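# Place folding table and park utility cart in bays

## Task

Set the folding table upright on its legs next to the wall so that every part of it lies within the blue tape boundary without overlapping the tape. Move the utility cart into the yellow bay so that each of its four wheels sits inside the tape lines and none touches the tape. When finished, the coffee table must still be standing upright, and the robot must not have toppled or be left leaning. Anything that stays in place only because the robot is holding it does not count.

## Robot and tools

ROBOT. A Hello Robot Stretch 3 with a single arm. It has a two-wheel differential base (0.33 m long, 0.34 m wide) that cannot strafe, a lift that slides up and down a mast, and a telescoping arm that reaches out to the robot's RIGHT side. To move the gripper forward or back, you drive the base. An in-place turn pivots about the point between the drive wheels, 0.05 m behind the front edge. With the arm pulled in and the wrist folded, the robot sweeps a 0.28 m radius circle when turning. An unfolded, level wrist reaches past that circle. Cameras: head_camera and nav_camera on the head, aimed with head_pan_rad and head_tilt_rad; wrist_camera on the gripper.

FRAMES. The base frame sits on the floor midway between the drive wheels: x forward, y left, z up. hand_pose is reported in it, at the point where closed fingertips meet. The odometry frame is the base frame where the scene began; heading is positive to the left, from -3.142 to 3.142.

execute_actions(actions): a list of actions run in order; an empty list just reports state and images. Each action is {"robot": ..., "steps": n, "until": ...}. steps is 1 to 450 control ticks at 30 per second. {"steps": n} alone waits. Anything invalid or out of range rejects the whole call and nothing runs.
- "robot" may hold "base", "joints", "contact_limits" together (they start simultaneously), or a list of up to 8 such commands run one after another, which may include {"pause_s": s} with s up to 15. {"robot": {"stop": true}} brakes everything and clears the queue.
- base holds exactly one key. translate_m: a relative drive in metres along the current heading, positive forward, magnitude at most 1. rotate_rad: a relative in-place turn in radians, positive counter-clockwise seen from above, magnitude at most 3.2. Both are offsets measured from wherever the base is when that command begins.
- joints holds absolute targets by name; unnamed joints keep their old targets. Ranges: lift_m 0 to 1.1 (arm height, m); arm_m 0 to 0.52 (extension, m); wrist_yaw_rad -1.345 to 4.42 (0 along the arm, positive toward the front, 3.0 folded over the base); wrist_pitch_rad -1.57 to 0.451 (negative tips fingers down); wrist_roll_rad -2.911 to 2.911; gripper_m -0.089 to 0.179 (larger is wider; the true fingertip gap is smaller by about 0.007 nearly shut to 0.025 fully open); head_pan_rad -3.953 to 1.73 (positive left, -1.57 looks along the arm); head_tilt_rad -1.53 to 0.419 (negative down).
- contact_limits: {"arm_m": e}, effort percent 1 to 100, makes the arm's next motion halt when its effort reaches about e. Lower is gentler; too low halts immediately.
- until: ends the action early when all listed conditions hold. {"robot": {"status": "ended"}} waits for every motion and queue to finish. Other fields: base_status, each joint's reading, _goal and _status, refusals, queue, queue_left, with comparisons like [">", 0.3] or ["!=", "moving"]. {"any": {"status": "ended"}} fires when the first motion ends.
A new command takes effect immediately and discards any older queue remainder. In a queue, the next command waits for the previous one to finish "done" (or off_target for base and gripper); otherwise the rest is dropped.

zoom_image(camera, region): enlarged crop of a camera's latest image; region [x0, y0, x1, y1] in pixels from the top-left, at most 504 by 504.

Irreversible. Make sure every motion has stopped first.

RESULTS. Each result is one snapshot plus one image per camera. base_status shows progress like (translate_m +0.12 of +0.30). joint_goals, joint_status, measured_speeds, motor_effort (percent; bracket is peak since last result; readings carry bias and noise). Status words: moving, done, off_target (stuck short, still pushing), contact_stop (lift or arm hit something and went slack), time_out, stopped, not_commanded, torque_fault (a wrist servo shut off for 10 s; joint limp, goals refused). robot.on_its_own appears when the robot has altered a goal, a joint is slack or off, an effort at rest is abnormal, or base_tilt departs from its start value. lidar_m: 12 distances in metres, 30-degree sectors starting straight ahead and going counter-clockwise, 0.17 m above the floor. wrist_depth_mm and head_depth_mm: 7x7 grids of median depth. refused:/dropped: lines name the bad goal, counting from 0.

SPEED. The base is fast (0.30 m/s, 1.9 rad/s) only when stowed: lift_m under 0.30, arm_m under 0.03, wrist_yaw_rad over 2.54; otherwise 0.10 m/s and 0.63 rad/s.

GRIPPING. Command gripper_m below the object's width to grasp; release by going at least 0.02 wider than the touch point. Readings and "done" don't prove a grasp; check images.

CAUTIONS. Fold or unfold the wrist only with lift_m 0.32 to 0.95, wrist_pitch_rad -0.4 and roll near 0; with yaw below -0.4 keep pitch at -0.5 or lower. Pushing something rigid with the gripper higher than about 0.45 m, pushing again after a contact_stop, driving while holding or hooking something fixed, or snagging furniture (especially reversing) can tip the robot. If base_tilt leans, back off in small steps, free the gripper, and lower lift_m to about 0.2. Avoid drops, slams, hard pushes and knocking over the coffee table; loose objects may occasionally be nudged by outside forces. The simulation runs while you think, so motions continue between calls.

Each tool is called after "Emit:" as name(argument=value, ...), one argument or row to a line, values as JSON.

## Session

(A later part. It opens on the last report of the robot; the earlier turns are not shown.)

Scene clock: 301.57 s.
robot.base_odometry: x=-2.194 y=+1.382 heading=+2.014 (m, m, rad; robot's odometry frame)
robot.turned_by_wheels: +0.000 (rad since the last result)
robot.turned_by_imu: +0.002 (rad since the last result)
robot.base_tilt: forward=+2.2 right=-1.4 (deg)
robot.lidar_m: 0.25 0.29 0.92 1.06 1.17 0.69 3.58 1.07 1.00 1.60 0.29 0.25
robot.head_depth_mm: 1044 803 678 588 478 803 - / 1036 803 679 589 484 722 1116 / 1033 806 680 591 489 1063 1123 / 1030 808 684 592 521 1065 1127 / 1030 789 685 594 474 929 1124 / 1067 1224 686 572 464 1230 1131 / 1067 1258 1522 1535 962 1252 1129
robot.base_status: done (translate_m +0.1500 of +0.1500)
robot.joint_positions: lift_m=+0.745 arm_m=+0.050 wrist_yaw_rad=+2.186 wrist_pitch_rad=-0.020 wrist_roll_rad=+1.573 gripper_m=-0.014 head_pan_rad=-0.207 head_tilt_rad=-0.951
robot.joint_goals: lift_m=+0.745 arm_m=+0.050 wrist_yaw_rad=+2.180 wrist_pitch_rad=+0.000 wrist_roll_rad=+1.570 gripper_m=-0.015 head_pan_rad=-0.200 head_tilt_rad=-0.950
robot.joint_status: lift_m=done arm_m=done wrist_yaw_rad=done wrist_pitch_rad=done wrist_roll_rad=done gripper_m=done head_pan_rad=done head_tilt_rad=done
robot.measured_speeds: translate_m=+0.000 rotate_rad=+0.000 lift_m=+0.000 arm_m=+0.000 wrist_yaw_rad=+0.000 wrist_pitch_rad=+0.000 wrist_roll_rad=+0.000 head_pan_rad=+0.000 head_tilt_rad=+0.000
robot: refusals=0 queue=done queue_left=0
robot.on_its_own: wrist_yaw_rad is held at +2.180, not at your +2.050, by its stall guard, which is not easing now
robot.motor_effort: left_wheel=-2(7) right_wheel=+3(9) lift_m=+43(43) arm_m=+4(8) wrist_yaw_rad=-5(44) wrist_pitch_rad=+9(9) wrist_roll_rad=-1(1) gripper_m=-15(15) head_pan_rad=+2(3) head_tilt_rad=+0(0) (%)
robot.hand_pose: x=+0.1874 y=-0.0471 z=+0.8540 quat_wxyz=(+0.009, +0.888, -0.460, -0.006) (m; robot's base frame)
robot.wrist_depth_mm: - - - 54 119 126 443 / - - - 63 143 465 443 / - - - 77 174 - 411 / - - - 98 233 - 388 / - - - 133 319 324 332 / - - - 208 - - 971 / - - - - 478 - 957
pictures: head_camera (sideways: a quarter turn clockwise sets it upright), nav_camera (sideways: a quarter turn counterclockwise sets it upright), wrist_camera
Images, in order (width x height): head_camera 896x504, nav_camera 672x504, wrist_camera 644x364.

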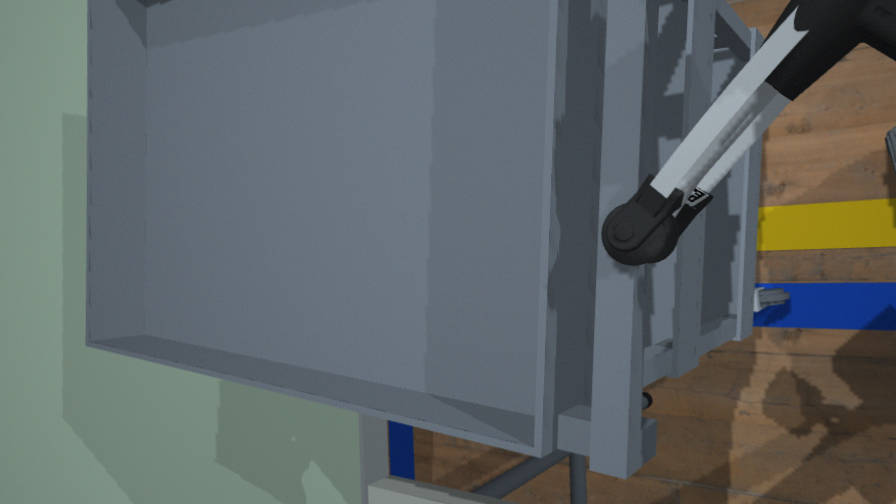

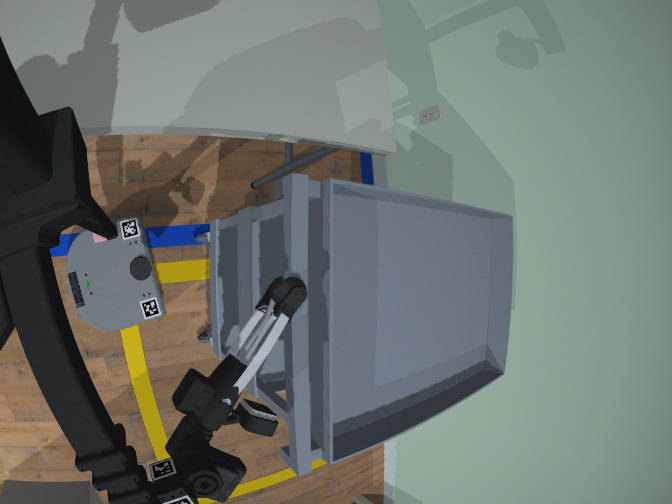

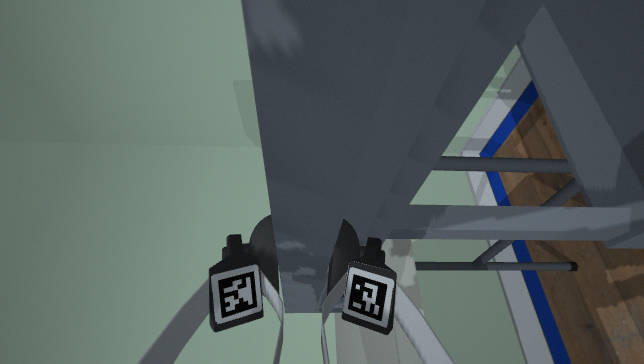

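Emit:
execute_actions(
  actions=[
    {"robot":[{"joints":{"arm_m":0.45,"head_pan_rad":-0.6}},{"base":{"translate_m":-0.25}}],"steps":450,"until":{"robot":{"status":"ended"}}},
  ],
)

Scene clock: 311.27 s.
robot.base_odometry: x=-2.087 y=+1.157 heading=+2.014 (m, m, rad; robot's odometry frame)
robot.turned_by_wheels: +0.000 (rad since the last result)
robot.turned_by_imu: +0.002 (rad since the last result)
robot.base_tilt: forward=+2.2 right=-1.3 (deg)
robot.lidar_m: 0.70 0.79 1.11 0.92 0.51 1.93 3.34 1.02 0.87 1.64 0.73 0.51
robot.head_depth_mm: 1569 1986 1802 1574 1387 1235 1123 / 894 742 1162 1545 1386 1241 1122 / 926 809 994 1335 1368 1241 1142 / 953 806 661 950 1290 1244 1125 / 987 811 1074 1053 1354 1244 1124 / 994 813 1125 1345 1393 1252 1127 / 966 813 1154 1469 1398 1251 1133
robot.base_status: done (translate_m -0.2500 of -0.2500)
robot.joint_positions: lift_m=+0.745 arm_m=+0.450 wrist_yaw_rad=+2.177 wrist_pitch_rad=-0.016 wrist_roll_rad=+1.573 gripper_m=-0.015 head_pan_rad=-0.593 head_tilt_rad=-0.951
robot.joint_goals: lift_m=+0.745 arm_m=+0.450 wrist_yaw_rad=+2.180 wrist_pitch_rad=+0.000 wrist_roll_rad=+1.570 gripper_m=-0.015 head_pan_rad=-0.600 head_tilt_rad=-0.950
robot.joint_status: lift_m=done arm_m=done wrist_yaw_rad=done wrist_pitch_rad=done wrist_roll_rad=done gripper_m=done head_pan_rad=done head_tilt_rad=done
robot.measured_speeds: translate_m=+0.000 rotate_rad=+0.000 lift_m=+0.000 arm_m=+0.000 wrist_yaw_rad=+0.000 wrist_pitch_rad=+0.000 wrist_roll_rad=+0.000 head_pan_rad=+0.000 head_tilt_rad=+0.000
robot: refusals=0 queue=done queue_left=0
robot.on_its_own: wrist_yaw_rad is held at +2.180, not at your +2.050, by its stall guard, which is not easing now
robot.motor_effort: left_wheel=-2(3) right_wheel=+1(23) lift_m=+42(43) arm_m=+4(10) wrist_yaw_rad=+2(21) wrist_pitch_rad=+7(9) wrist_roll_rad=-1(1) gripper_m=-8(16) head_pan_rad=-3(25) head_tilt_rad=+0(0) (%)
robot.hand_pose: x=+0.1888 y=-0.4489 z=+0.8548 quat_wxyz=(+0.007, +0.886, -0.464, -0.005) (m; robot's base frame)
robot.wrist_depth_mm: - - - 376 951 645 397 / - - - 394 955 642 419 / - - - 425 - 596 451 / - - - - - - 887 / - - - - - - 963 / - - - - - - 969 / - - - - - - 962
pictures: head_camera (sideways: a quarter turn clockwise sets it upright), nav_camera (sideways: a quarter turn counterclockwise sets it upright), wrist_camera
Images, in order (width x height): head_camera 896x504, nav_camera 672x504, wrist_camera 644x364.

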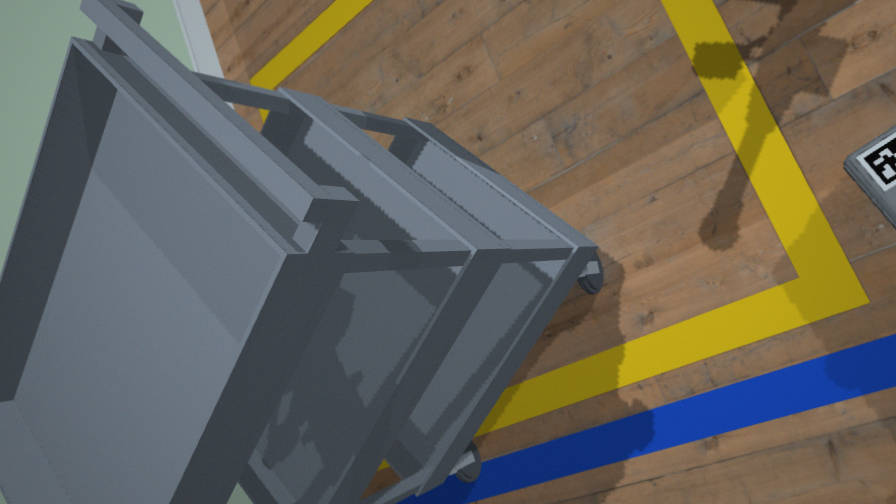

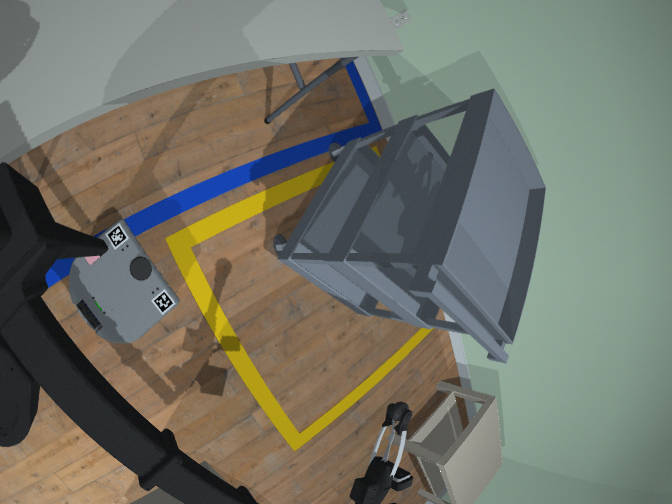

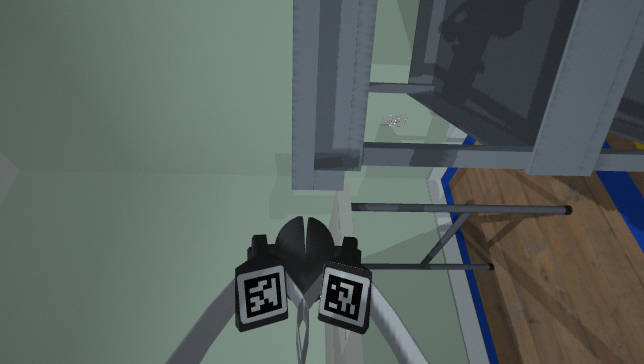

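Emit:
execute_actions(
  actions=[
    {"robot":[{"joints":{"gripper_m":0.11,"arm_m":0.34,"wrist_yaw_rad":1.97,"head_pan_rad":-0.9,"head_tilt_rad":-1.0}},{"base":{"translate_m":0.19}}],"steps":450,"until":{"robot":{"status":"ended"}}},
  ],
)

Scene clock: 317.53 s.
robot.base_odometry: x=-2.168 y=+1.328 heading=+2.014 (m, m, rad; robot's odometry frame)
robot.turned_by_wheels: +0.000 (rad since the last result)
robot.turned_by_imu: +0.002 (rad since the last result)
robot.base_tilt: forward=+2.2 right=-1.4 (deg)
robot.lidar_m: 0.59 0.60 0.96 1.07 1.18 0.64 3.52 1.06 0.97 1.61 0.36 0.38
robot.head_depth_mm: 1933 1935 1747 1509 1361 1223 1117 / 1807 1901 1721 1518 1370 1229 1135 / 1572 765 614 1459 1368 1231 1154 / 842 764 658 637 1085 1238 1133 / 848 766 659 935 1157 1230 1123 / 865 769 659 949 1213 1246 1125 / 877 772 662 971 1271 1237 1129
robot.base_status: done (translate_m +0.1900 of +0.1900)
robot.joint_positions: lift_m=+0.745 arm_m=+0.340 wrist_yaw_rad=+1.972 wrist_pitch_rad=-0.016 wrist_roll_rad=+1.573 gripper_m=+0.110 head_pan_rad=-0.893 head_tilt_rad=-0.987
robot.joint_goals: lift_m=+0.745 arm_m=+0.340 wrist_yaw_rad=+1.970 wrist_pitch_rad=+0.000 wrist_roll_rad=+1.570 gripper_m=+0.110 head_pan_rad=-0.900 head_tilt_rad=-1.000
robot.joint_status: lift_m=done arm_m=done wrist_yaw_rad=done wrist_pitch_rad=done wrist_roll_rad=done gripper_m=done head_pan_rad=done head_tilt_rad=done
robot.measured_speeds: translate_m=+0.000 rotate_rad=+0.000 lift_m=+0.000 arm_m=+0.000 wrist_yaw_rad=+0.000 wrist_pitch_rad=+0.000 wrist_roll_rad=+0.000 head_pan_rad=+0.000 head_tilt_rad=+0.000
robot: refusals=0 queue=done queue_left=0
robot.motor_effort: left_wheel=-2(2) right_wheel=+1(6) lift_m=+42(42) arm_m=-5(6) wrist_yaw_rad=-2(1) wrist_pitch_rad=+8(7) wrist_roll_rad=-1(1) gripper_m=+0(80) head_pan_rad=-3(24) head_tilt_rad=-5(11) (%)
robot.hand_pose: x=+0.2141 y=-0.3853 z=+0.8548 quat_wxyz=(+0.007, +0.834, -0.552, -0.005) (m; robot's base frame)
robot.wrist_depth_mm: 958 988 974 140 199 637 440 / - - - 145 205 640 439 / - - - 149 212 630 441 / - - - 155 221 594 437 / - - - 161 227 - 414 / - - - 168 234 262 264 / - - - 173 - - 909
pictures: head_camera (sideways: a quarter turn clockwise sets it upright), nav_camera (sideways: a quarter turn counterclockwise sets it upright), wrist_camera
Images, in order (width x height): head_camera 896x504, nav_camera 672x504, wrist_camera 644x364.

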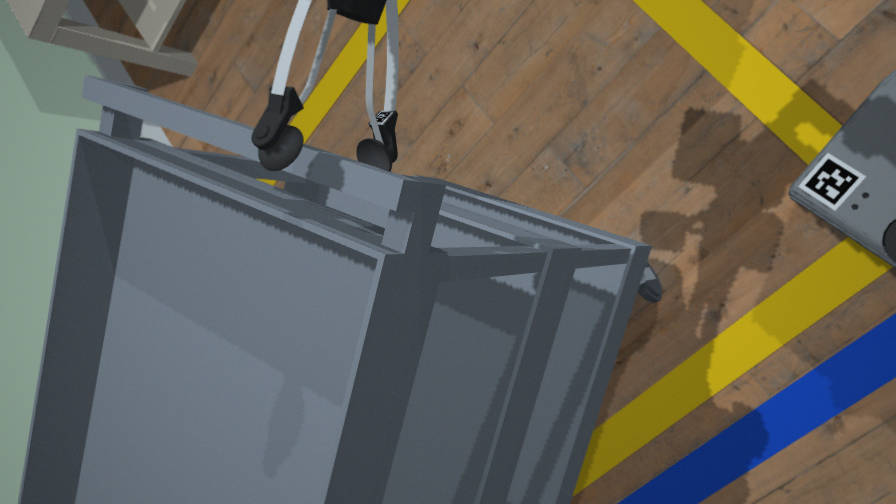

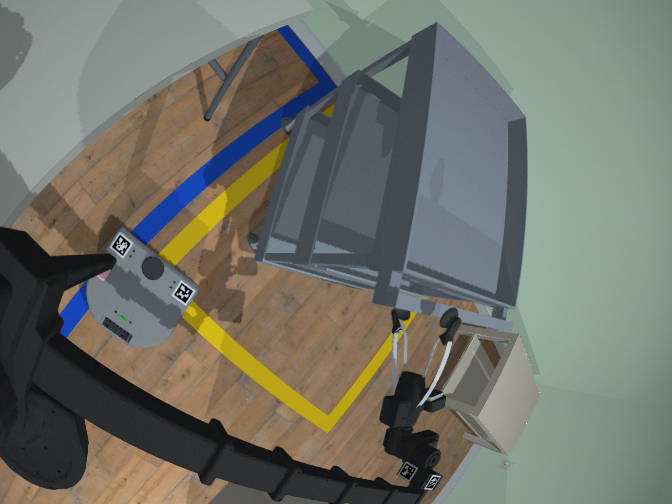

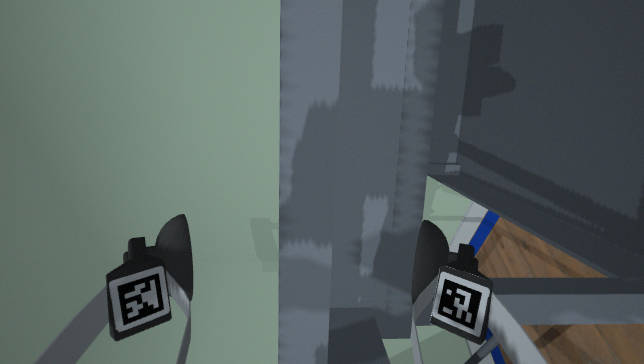

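Emit:
execute_actions(
  actions=[
    {"robot":[{"base":{"translate_m":0.03}},{"joints":{"gripper_m":-0.02}},{"base":{"translate_m":-0.11},"joints":{"arm_m":0.43}},{"base":{"translate_m":-0.1},"joints":{"arm_m":0.515}}],"steps":450,"until":{"robot":{"status":"ended"}}},
  ],
)

Scene clock: 324.70 s.
robot.base_odometry: x=-2.091 y=+1.166 heading=+2.015 (m, m, rad; robot's odometry frame)
robot.turned_by_wheels: +0.000 (rad since the last result)
robot.turned_by_imu: +0.002 (rad since the last result)
robot.base_tilt: forward=+2.2 right=-1.4 (deg)
robot.lidar_m: 0.62 0.78 1.11 0.92 0.51 1.93 3.35 1.02 0.87 1.64 0.47 0.48
robot.head_depth_mm: 1626 695 1656 1534 1366 1225 1119 / 850 743 634 1476 1359 1222 1132 / 861 764 641 960 1263 1230 1155 / 866 766 647 967 1267 1234 1138 / 868 766 655 985 1273 1235 1122 / 868 768 661 990 1272 1235 1126 / 882 771 670 990 1316 1233 1130
robot.base_status: done (translate_m -0.1000 of -0.1000)
robot.joint_positions: lift_m=+0.745 arm_m=+0.515 wrist_yaw_rad=+1.968 wrist_pitch_rad=-0.017 wrist_roll_rad=+1.573 gripper_m=-0.019 head_pan_rad=-0.893 head_tilt_rad=-0.988
robot.joint_goals: lift_m=+0.745 arm_m=+0.515 wrist_yaw_rad=+1.970 wrist_pitch_rad=+0.000 wrist_roll_rad=+1.570 gripper_m=-0.020 head_pan_rad=-0.900 head_tilt_rad=-1.000
robot.joint_status: lift_m=done arm_m=done wrist_yaw_rad=done wrist_pitch_rad=done wrist_roll_rad=done gripper_m=done head_pan_rad=done head_tilt_rad=done
robot.measured_speeds: translate_m=+0.000 rotate_rad=+0.000 lift_m=+0.000 arm_m=+0.000 wrist_yaw_rad=+0.000 wrist_pitch_rad=+0.000 wrist_roll_rad=+0.000 head_pan_rad=+0.000 head_tilt_rad=+0.000
robot: refusals=0 queue=done queue_left=0
robot.motor_effort: left_wheel=+1(6) right_wheel=-5(29) lift_m=+42(42) arm_m=+5(6) wrist_yaw_rad=+1(12) wrist_pitch_rad=+8(8) wrist_roll_rad=+0(1) gripper_m=-18(94) head_pan_rad=-3(3) head_tilt_rad=-5(5) (%)
robot.hand_pose: x=+0.2145 y=-0.5607 z=+0.8545 quat_wxyz=(+0.007, +0.833, -0.554, -0.006) (m; robot's base frame)
robot.wrist_depth_mm: - - - 134 198 602 443 / - - - 133 197 633 439 / - - - 133 196 636 441 / - - - 132 195 627 436 / - - - 131 195 633 440 / - - - 131 194 - 414 / - - - 130 193 - 884
pictures: head_camera (sideways: a quarter turn clockwise sets it upright), nav_camera (sideways: a quarter turn counterclockwise sets it upright), wrist_camera
Images, in order (width x height): head_camera 896x504, nav_camera 672x504, wrist_camera 644x364.

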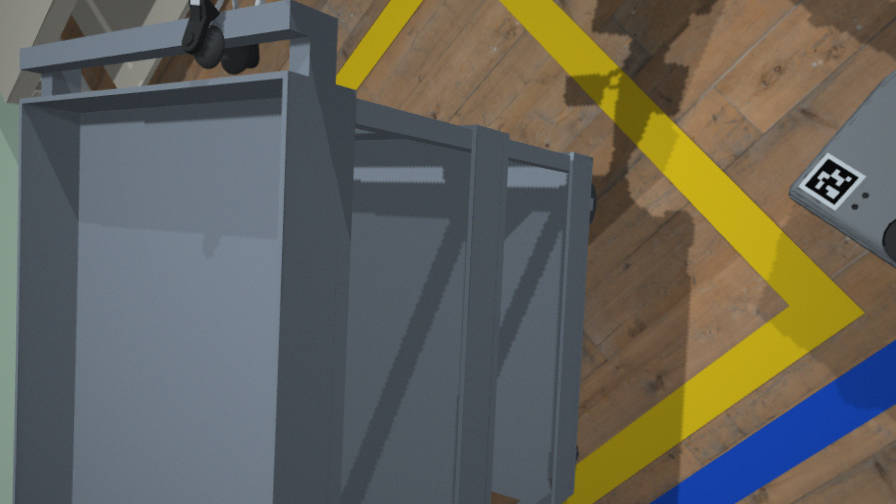

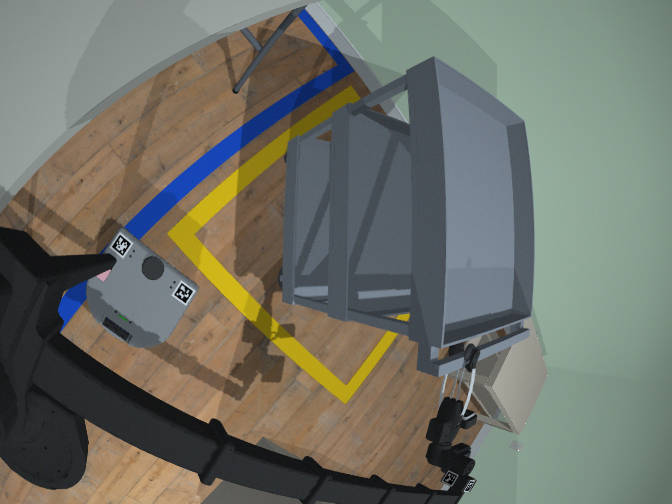

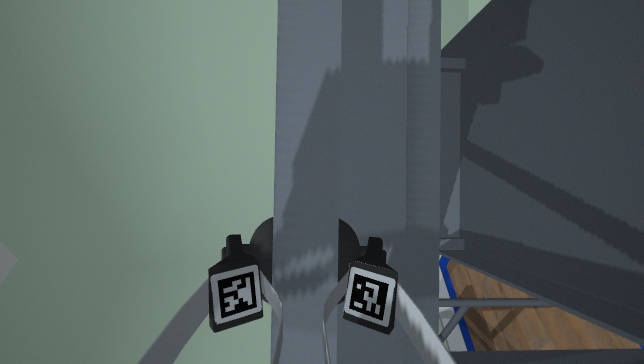

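Emit:
execute_actions(
  actions=[
    {"robot":[{"base":{"rotate_rad":-0.2},"joints":{"head_pan_rad":-0.5}}],"steps":450,"until":{"robot":{"status":"ended"}}},
  ],
)

Scene clock: 326.80 s.
robot.base_odometry: x=-2.091 y=+1.166 heading=+1.815 (m, m, rad; robot's odometry frame)
robot.turned_by_wheels: -0.200 (rad since the last result)
robot.turned_by_imu: -0.202 (rad since the last result)
robot.base_tilt: forward=+2.2 right=-1.3 (deg)
robot.lidar_m: 0.50 0.77 1.09 1.10 1.14 0.51 3.35 3.46 0.87 0.87 0.43 0.43
robot.head_depth_mm: 833 756 652 930 939 1222 1114 / 836 760 655 946 1162 1223 1113 / 859 764 623 966 1204 1231 1149 / 860 765 637 965 1240 1234 1124 / 869 769 652 970 1263 1237 1125 / 857 768 663 968 1347 1233 1126 / 1305 720 673 1519 1376 1240 1128
robot.base_status: done (rotate_rad -0.2001 of -0.2000)
robot.joint_positions: lift_m=+0.745 arm_m=+0.515 wrist_yaw_rad=+1.962 wrist_pitch_rad=-0.019 wrist_roll_rad=+1.571 gripper_m=-0.019 head_pan_rad=-0.507 head_tilt_rad=-0.988
robot.joint_goals: lift_m=+0.745 arm_m=+0.515 wrist_yaw_rad=+1.970 wrist_pitch_rad=+0.000 wrist_roll_rad=+1.570 gripper_m=-0.020 head_pan_rad=-0.500 head_tilt_rad=-1.000
robot.joint_status: lift_m=done arm_m=done wrist_yaw_rad=done wrist_pitch_rad=done wrist_roll_rad=done gripper_m=done head_pan_rad=done head_tilt_rad=done
robot.measured_speeds: translate_m=+0.000 rotate_rad=+0.000 lift_m=+0.000 arm_m=+0.000 wrist_yaw_rad=+0.000 wrist_pitch_rad=+0.000 wrist_roll_rad=+0.000 head_pan_rad=+0.000 head_tilt_rad=+0.000
robot: refusals=0 queue=done queue_left=0
robot.motor_effort: left_wheel=-1(22) right_wheel=+1(59) lift_m=+43(42) arm_m=+0(5) wrist_yaw_rad=+6(19) wrist_pitch_rad=+9(11) wrist_roll_rad=+0(1) gripper_m=-18(19) head_pan_rad=+2(26) head_tilt_rad=-5(5) (%)
robot.hand_pose: x=+0.2150 y=-0.5623 z=+0.8541 quat_wxyz=(+0.009, +0.831, -0.556, -0.005) (m; robot's base frame)
robot.wrist_depth_mm: - - - 160 233 - 438 / - - - 154 226 596 440 / - - - 147 214 625 434 / - - - 142 207 622 437 / - - - 137 200 629 433 / - - - 132 196 616 433 / - - - 128 186 - 407
pictures: head_camera (sideways: a quarter turn clockwise sets it upright), nav_camera (sideways: a quarter turn counterclockwise sets it upright), wrist_camera
Images, in order (width x height): head_camera 896x504, nav_camera 672x504, wrist_camera 644x364.

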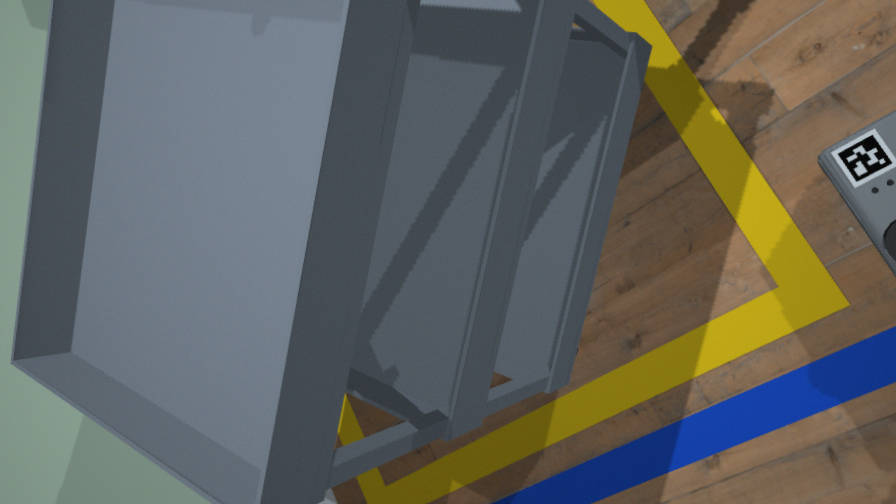

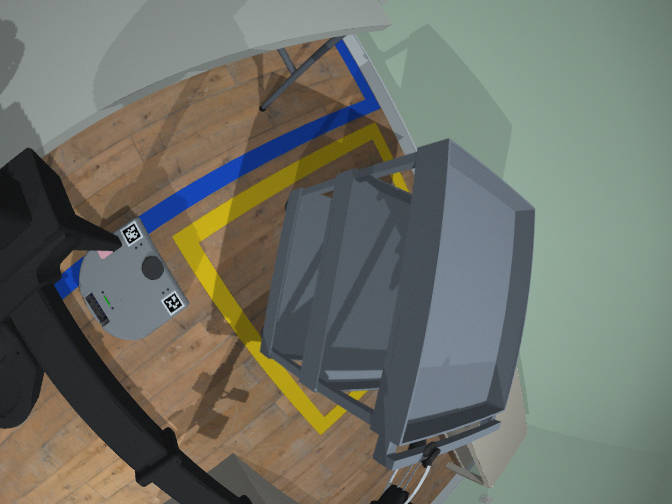

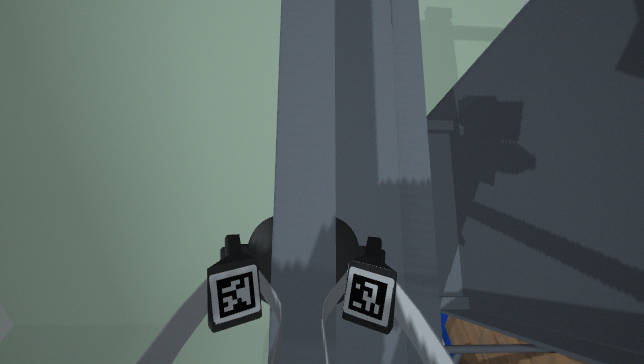

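Emit:
execute_actions(
  actions=[
    {"robot":[{"base":{"translate_m":0.03}},{"joints":{"gripper_m":0.11}},{"base":{"translate_m":-0.3}},{"joints":{"arm_m":0.3,"wrist_roll_rad":0,"wrist_pitch_rad":-0.4,"lift_m":0.35,"wrist_yaw_rad":1.6,"head_tilt_rad":-0.85,"head_pan_rad":-0.4}}],"steps":450,"until":{"robot":{"status":"ended"}}},
  ],
)

Scene clock: 338.90 s.
robot.base_odometry: x=-2.026 y=+0.904 heading=+1.815 (m, m, rad; robot's odometry frame)
robot.turned_by_wheels: +0.000 (rad since the last result)
robot.turned_by_imu: +0.003 (rad since the last result)
robot.base_tilt: forward=+2.2 right=-1.3 (deg)
robot.lidar_m: 0.73 1.03 1.14 0.84 1.13 1.52 3.07 3.18 0.88 0.84 0.64 0.64
robot.head_depth_mm: 1848 948 743 1653 1453 1279 1144 / 1773 953 761 1073 1369 1286 1140 / 1663 955 783 1098 1352 1278 1145 / 1589 962 1184 1130 1381 1282 1144 / 1141 962 1221 1158 1422 1293 1151 / 1480 966 1201 1225 1445 1292 1144 / 1459 893 1828 1680 1483 1291 1156
robot.base_status: done (translate_m -0.3000 of -0.3000)
robot.joint_positions: lift_m=+0.350 arm_m=+0.300 wrist_yaw_rad=+1.602 wrist_pitch_rad=-0.414 wrist_roll_rad=+0.005 gripper_m=+0.110 head_pan_rad=-0.407 head_tilt_rad=-0.853
robot.joint_goals: lift_m=+0.350 arm_m=+0.300 wrist_yaw_rad=+1.600 wrist_pitch_rad=-0.400 wrist_roll_rad=+0.000 gripper_m=+0.110 head_pan_rad=-0.400 head_tilt_rad=-0.850
robot.joint_status: lift_m=done arm_m=done wrist_yaw_rad=done wrist_pitch_rad=done wrist_roll_rad=done gripper_m=done head_pan_rad=done head_tilt_rad=done
robot.measured_speeds: translate_m=+0.000 rotate_rad=+0.000 lift_m=+0.000 arm_m=+0.000 wrist_yaw_rad=+0.000 wrist_pitch_rad=+0.000 wrist_roll_rad=+0.000 head_pan_rad=+0.000 head_tilt_rad=+0.000
robot: refusals=0 queue=done queue_left=0
robot.motor_effort: left_wheel=+1(7) right_wheel=-3(26) lift_m=+23(43) arm_m=-5(6) wrist_yaw_rad=-2(14) wrist_pitch_rad=+7(11) wrist_roll_rad=-1(3) gripper_m=+0(81) head_pan_rad=+3(12) head_tilt_rad=+0(12) (%)
robot.hand_pose: x=+0.2034 y=-0.4384 z=+0.3639 quat_wxyz=(+0.586, +0.599, -0.378, +0.394) (m; robot's base frame)
robot.wrist_depth_mm: - - - - - - - / - - 951 972 - - - / - - 713 704 785 - - / 831 836 778 497 654 892 923 / 678 697 698 641 710 731 741 / 572 - 585 596 594 613 616 / 504 495 504 512 516 512 534
pictures: head_camera (sideways: a quarter turn clockwise sets it upright), nav_camera (sideways: a quarter turn counterclockwise sets it upright), wrist_camera
Images, in order (width x height): head_camera 896x504, nav_camera 672x504, wrist_camera 644x364.

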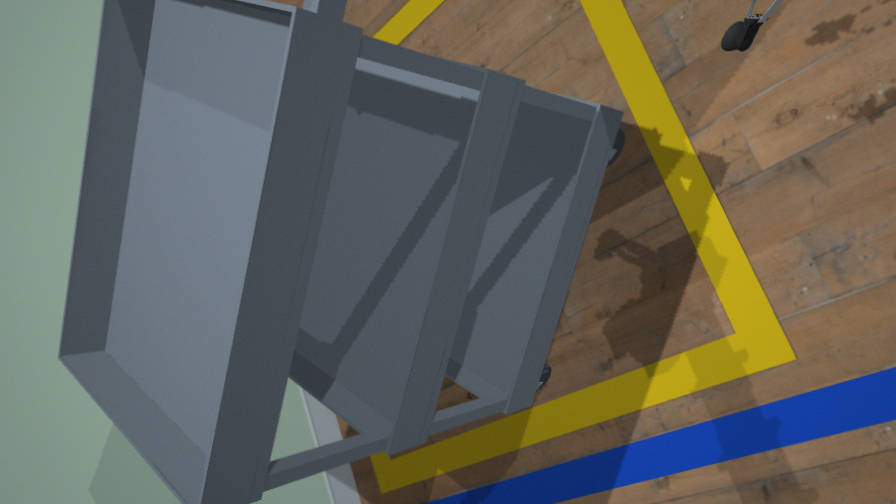

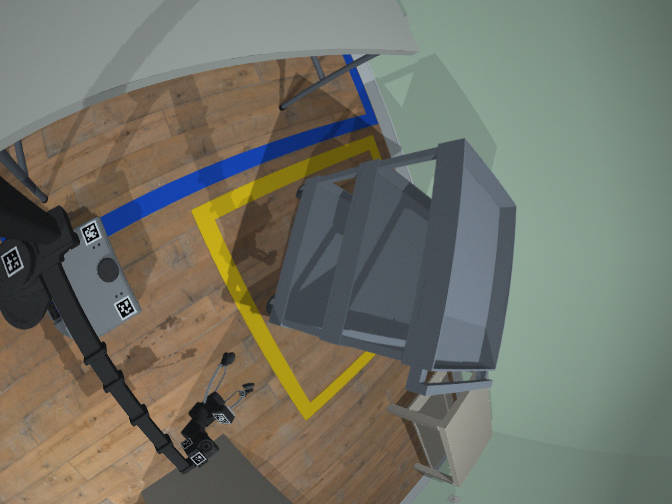

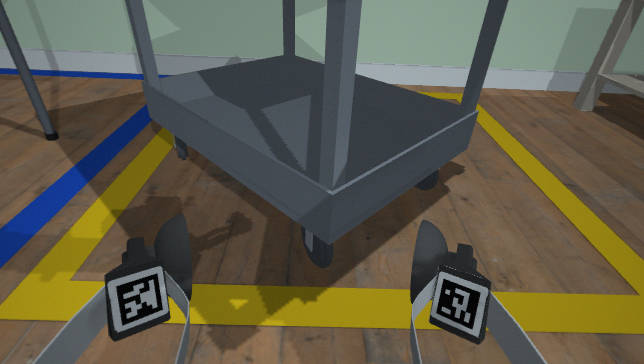

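Emit:
finished_scene(
  scene=1,
)

The scene is finished: the task was done.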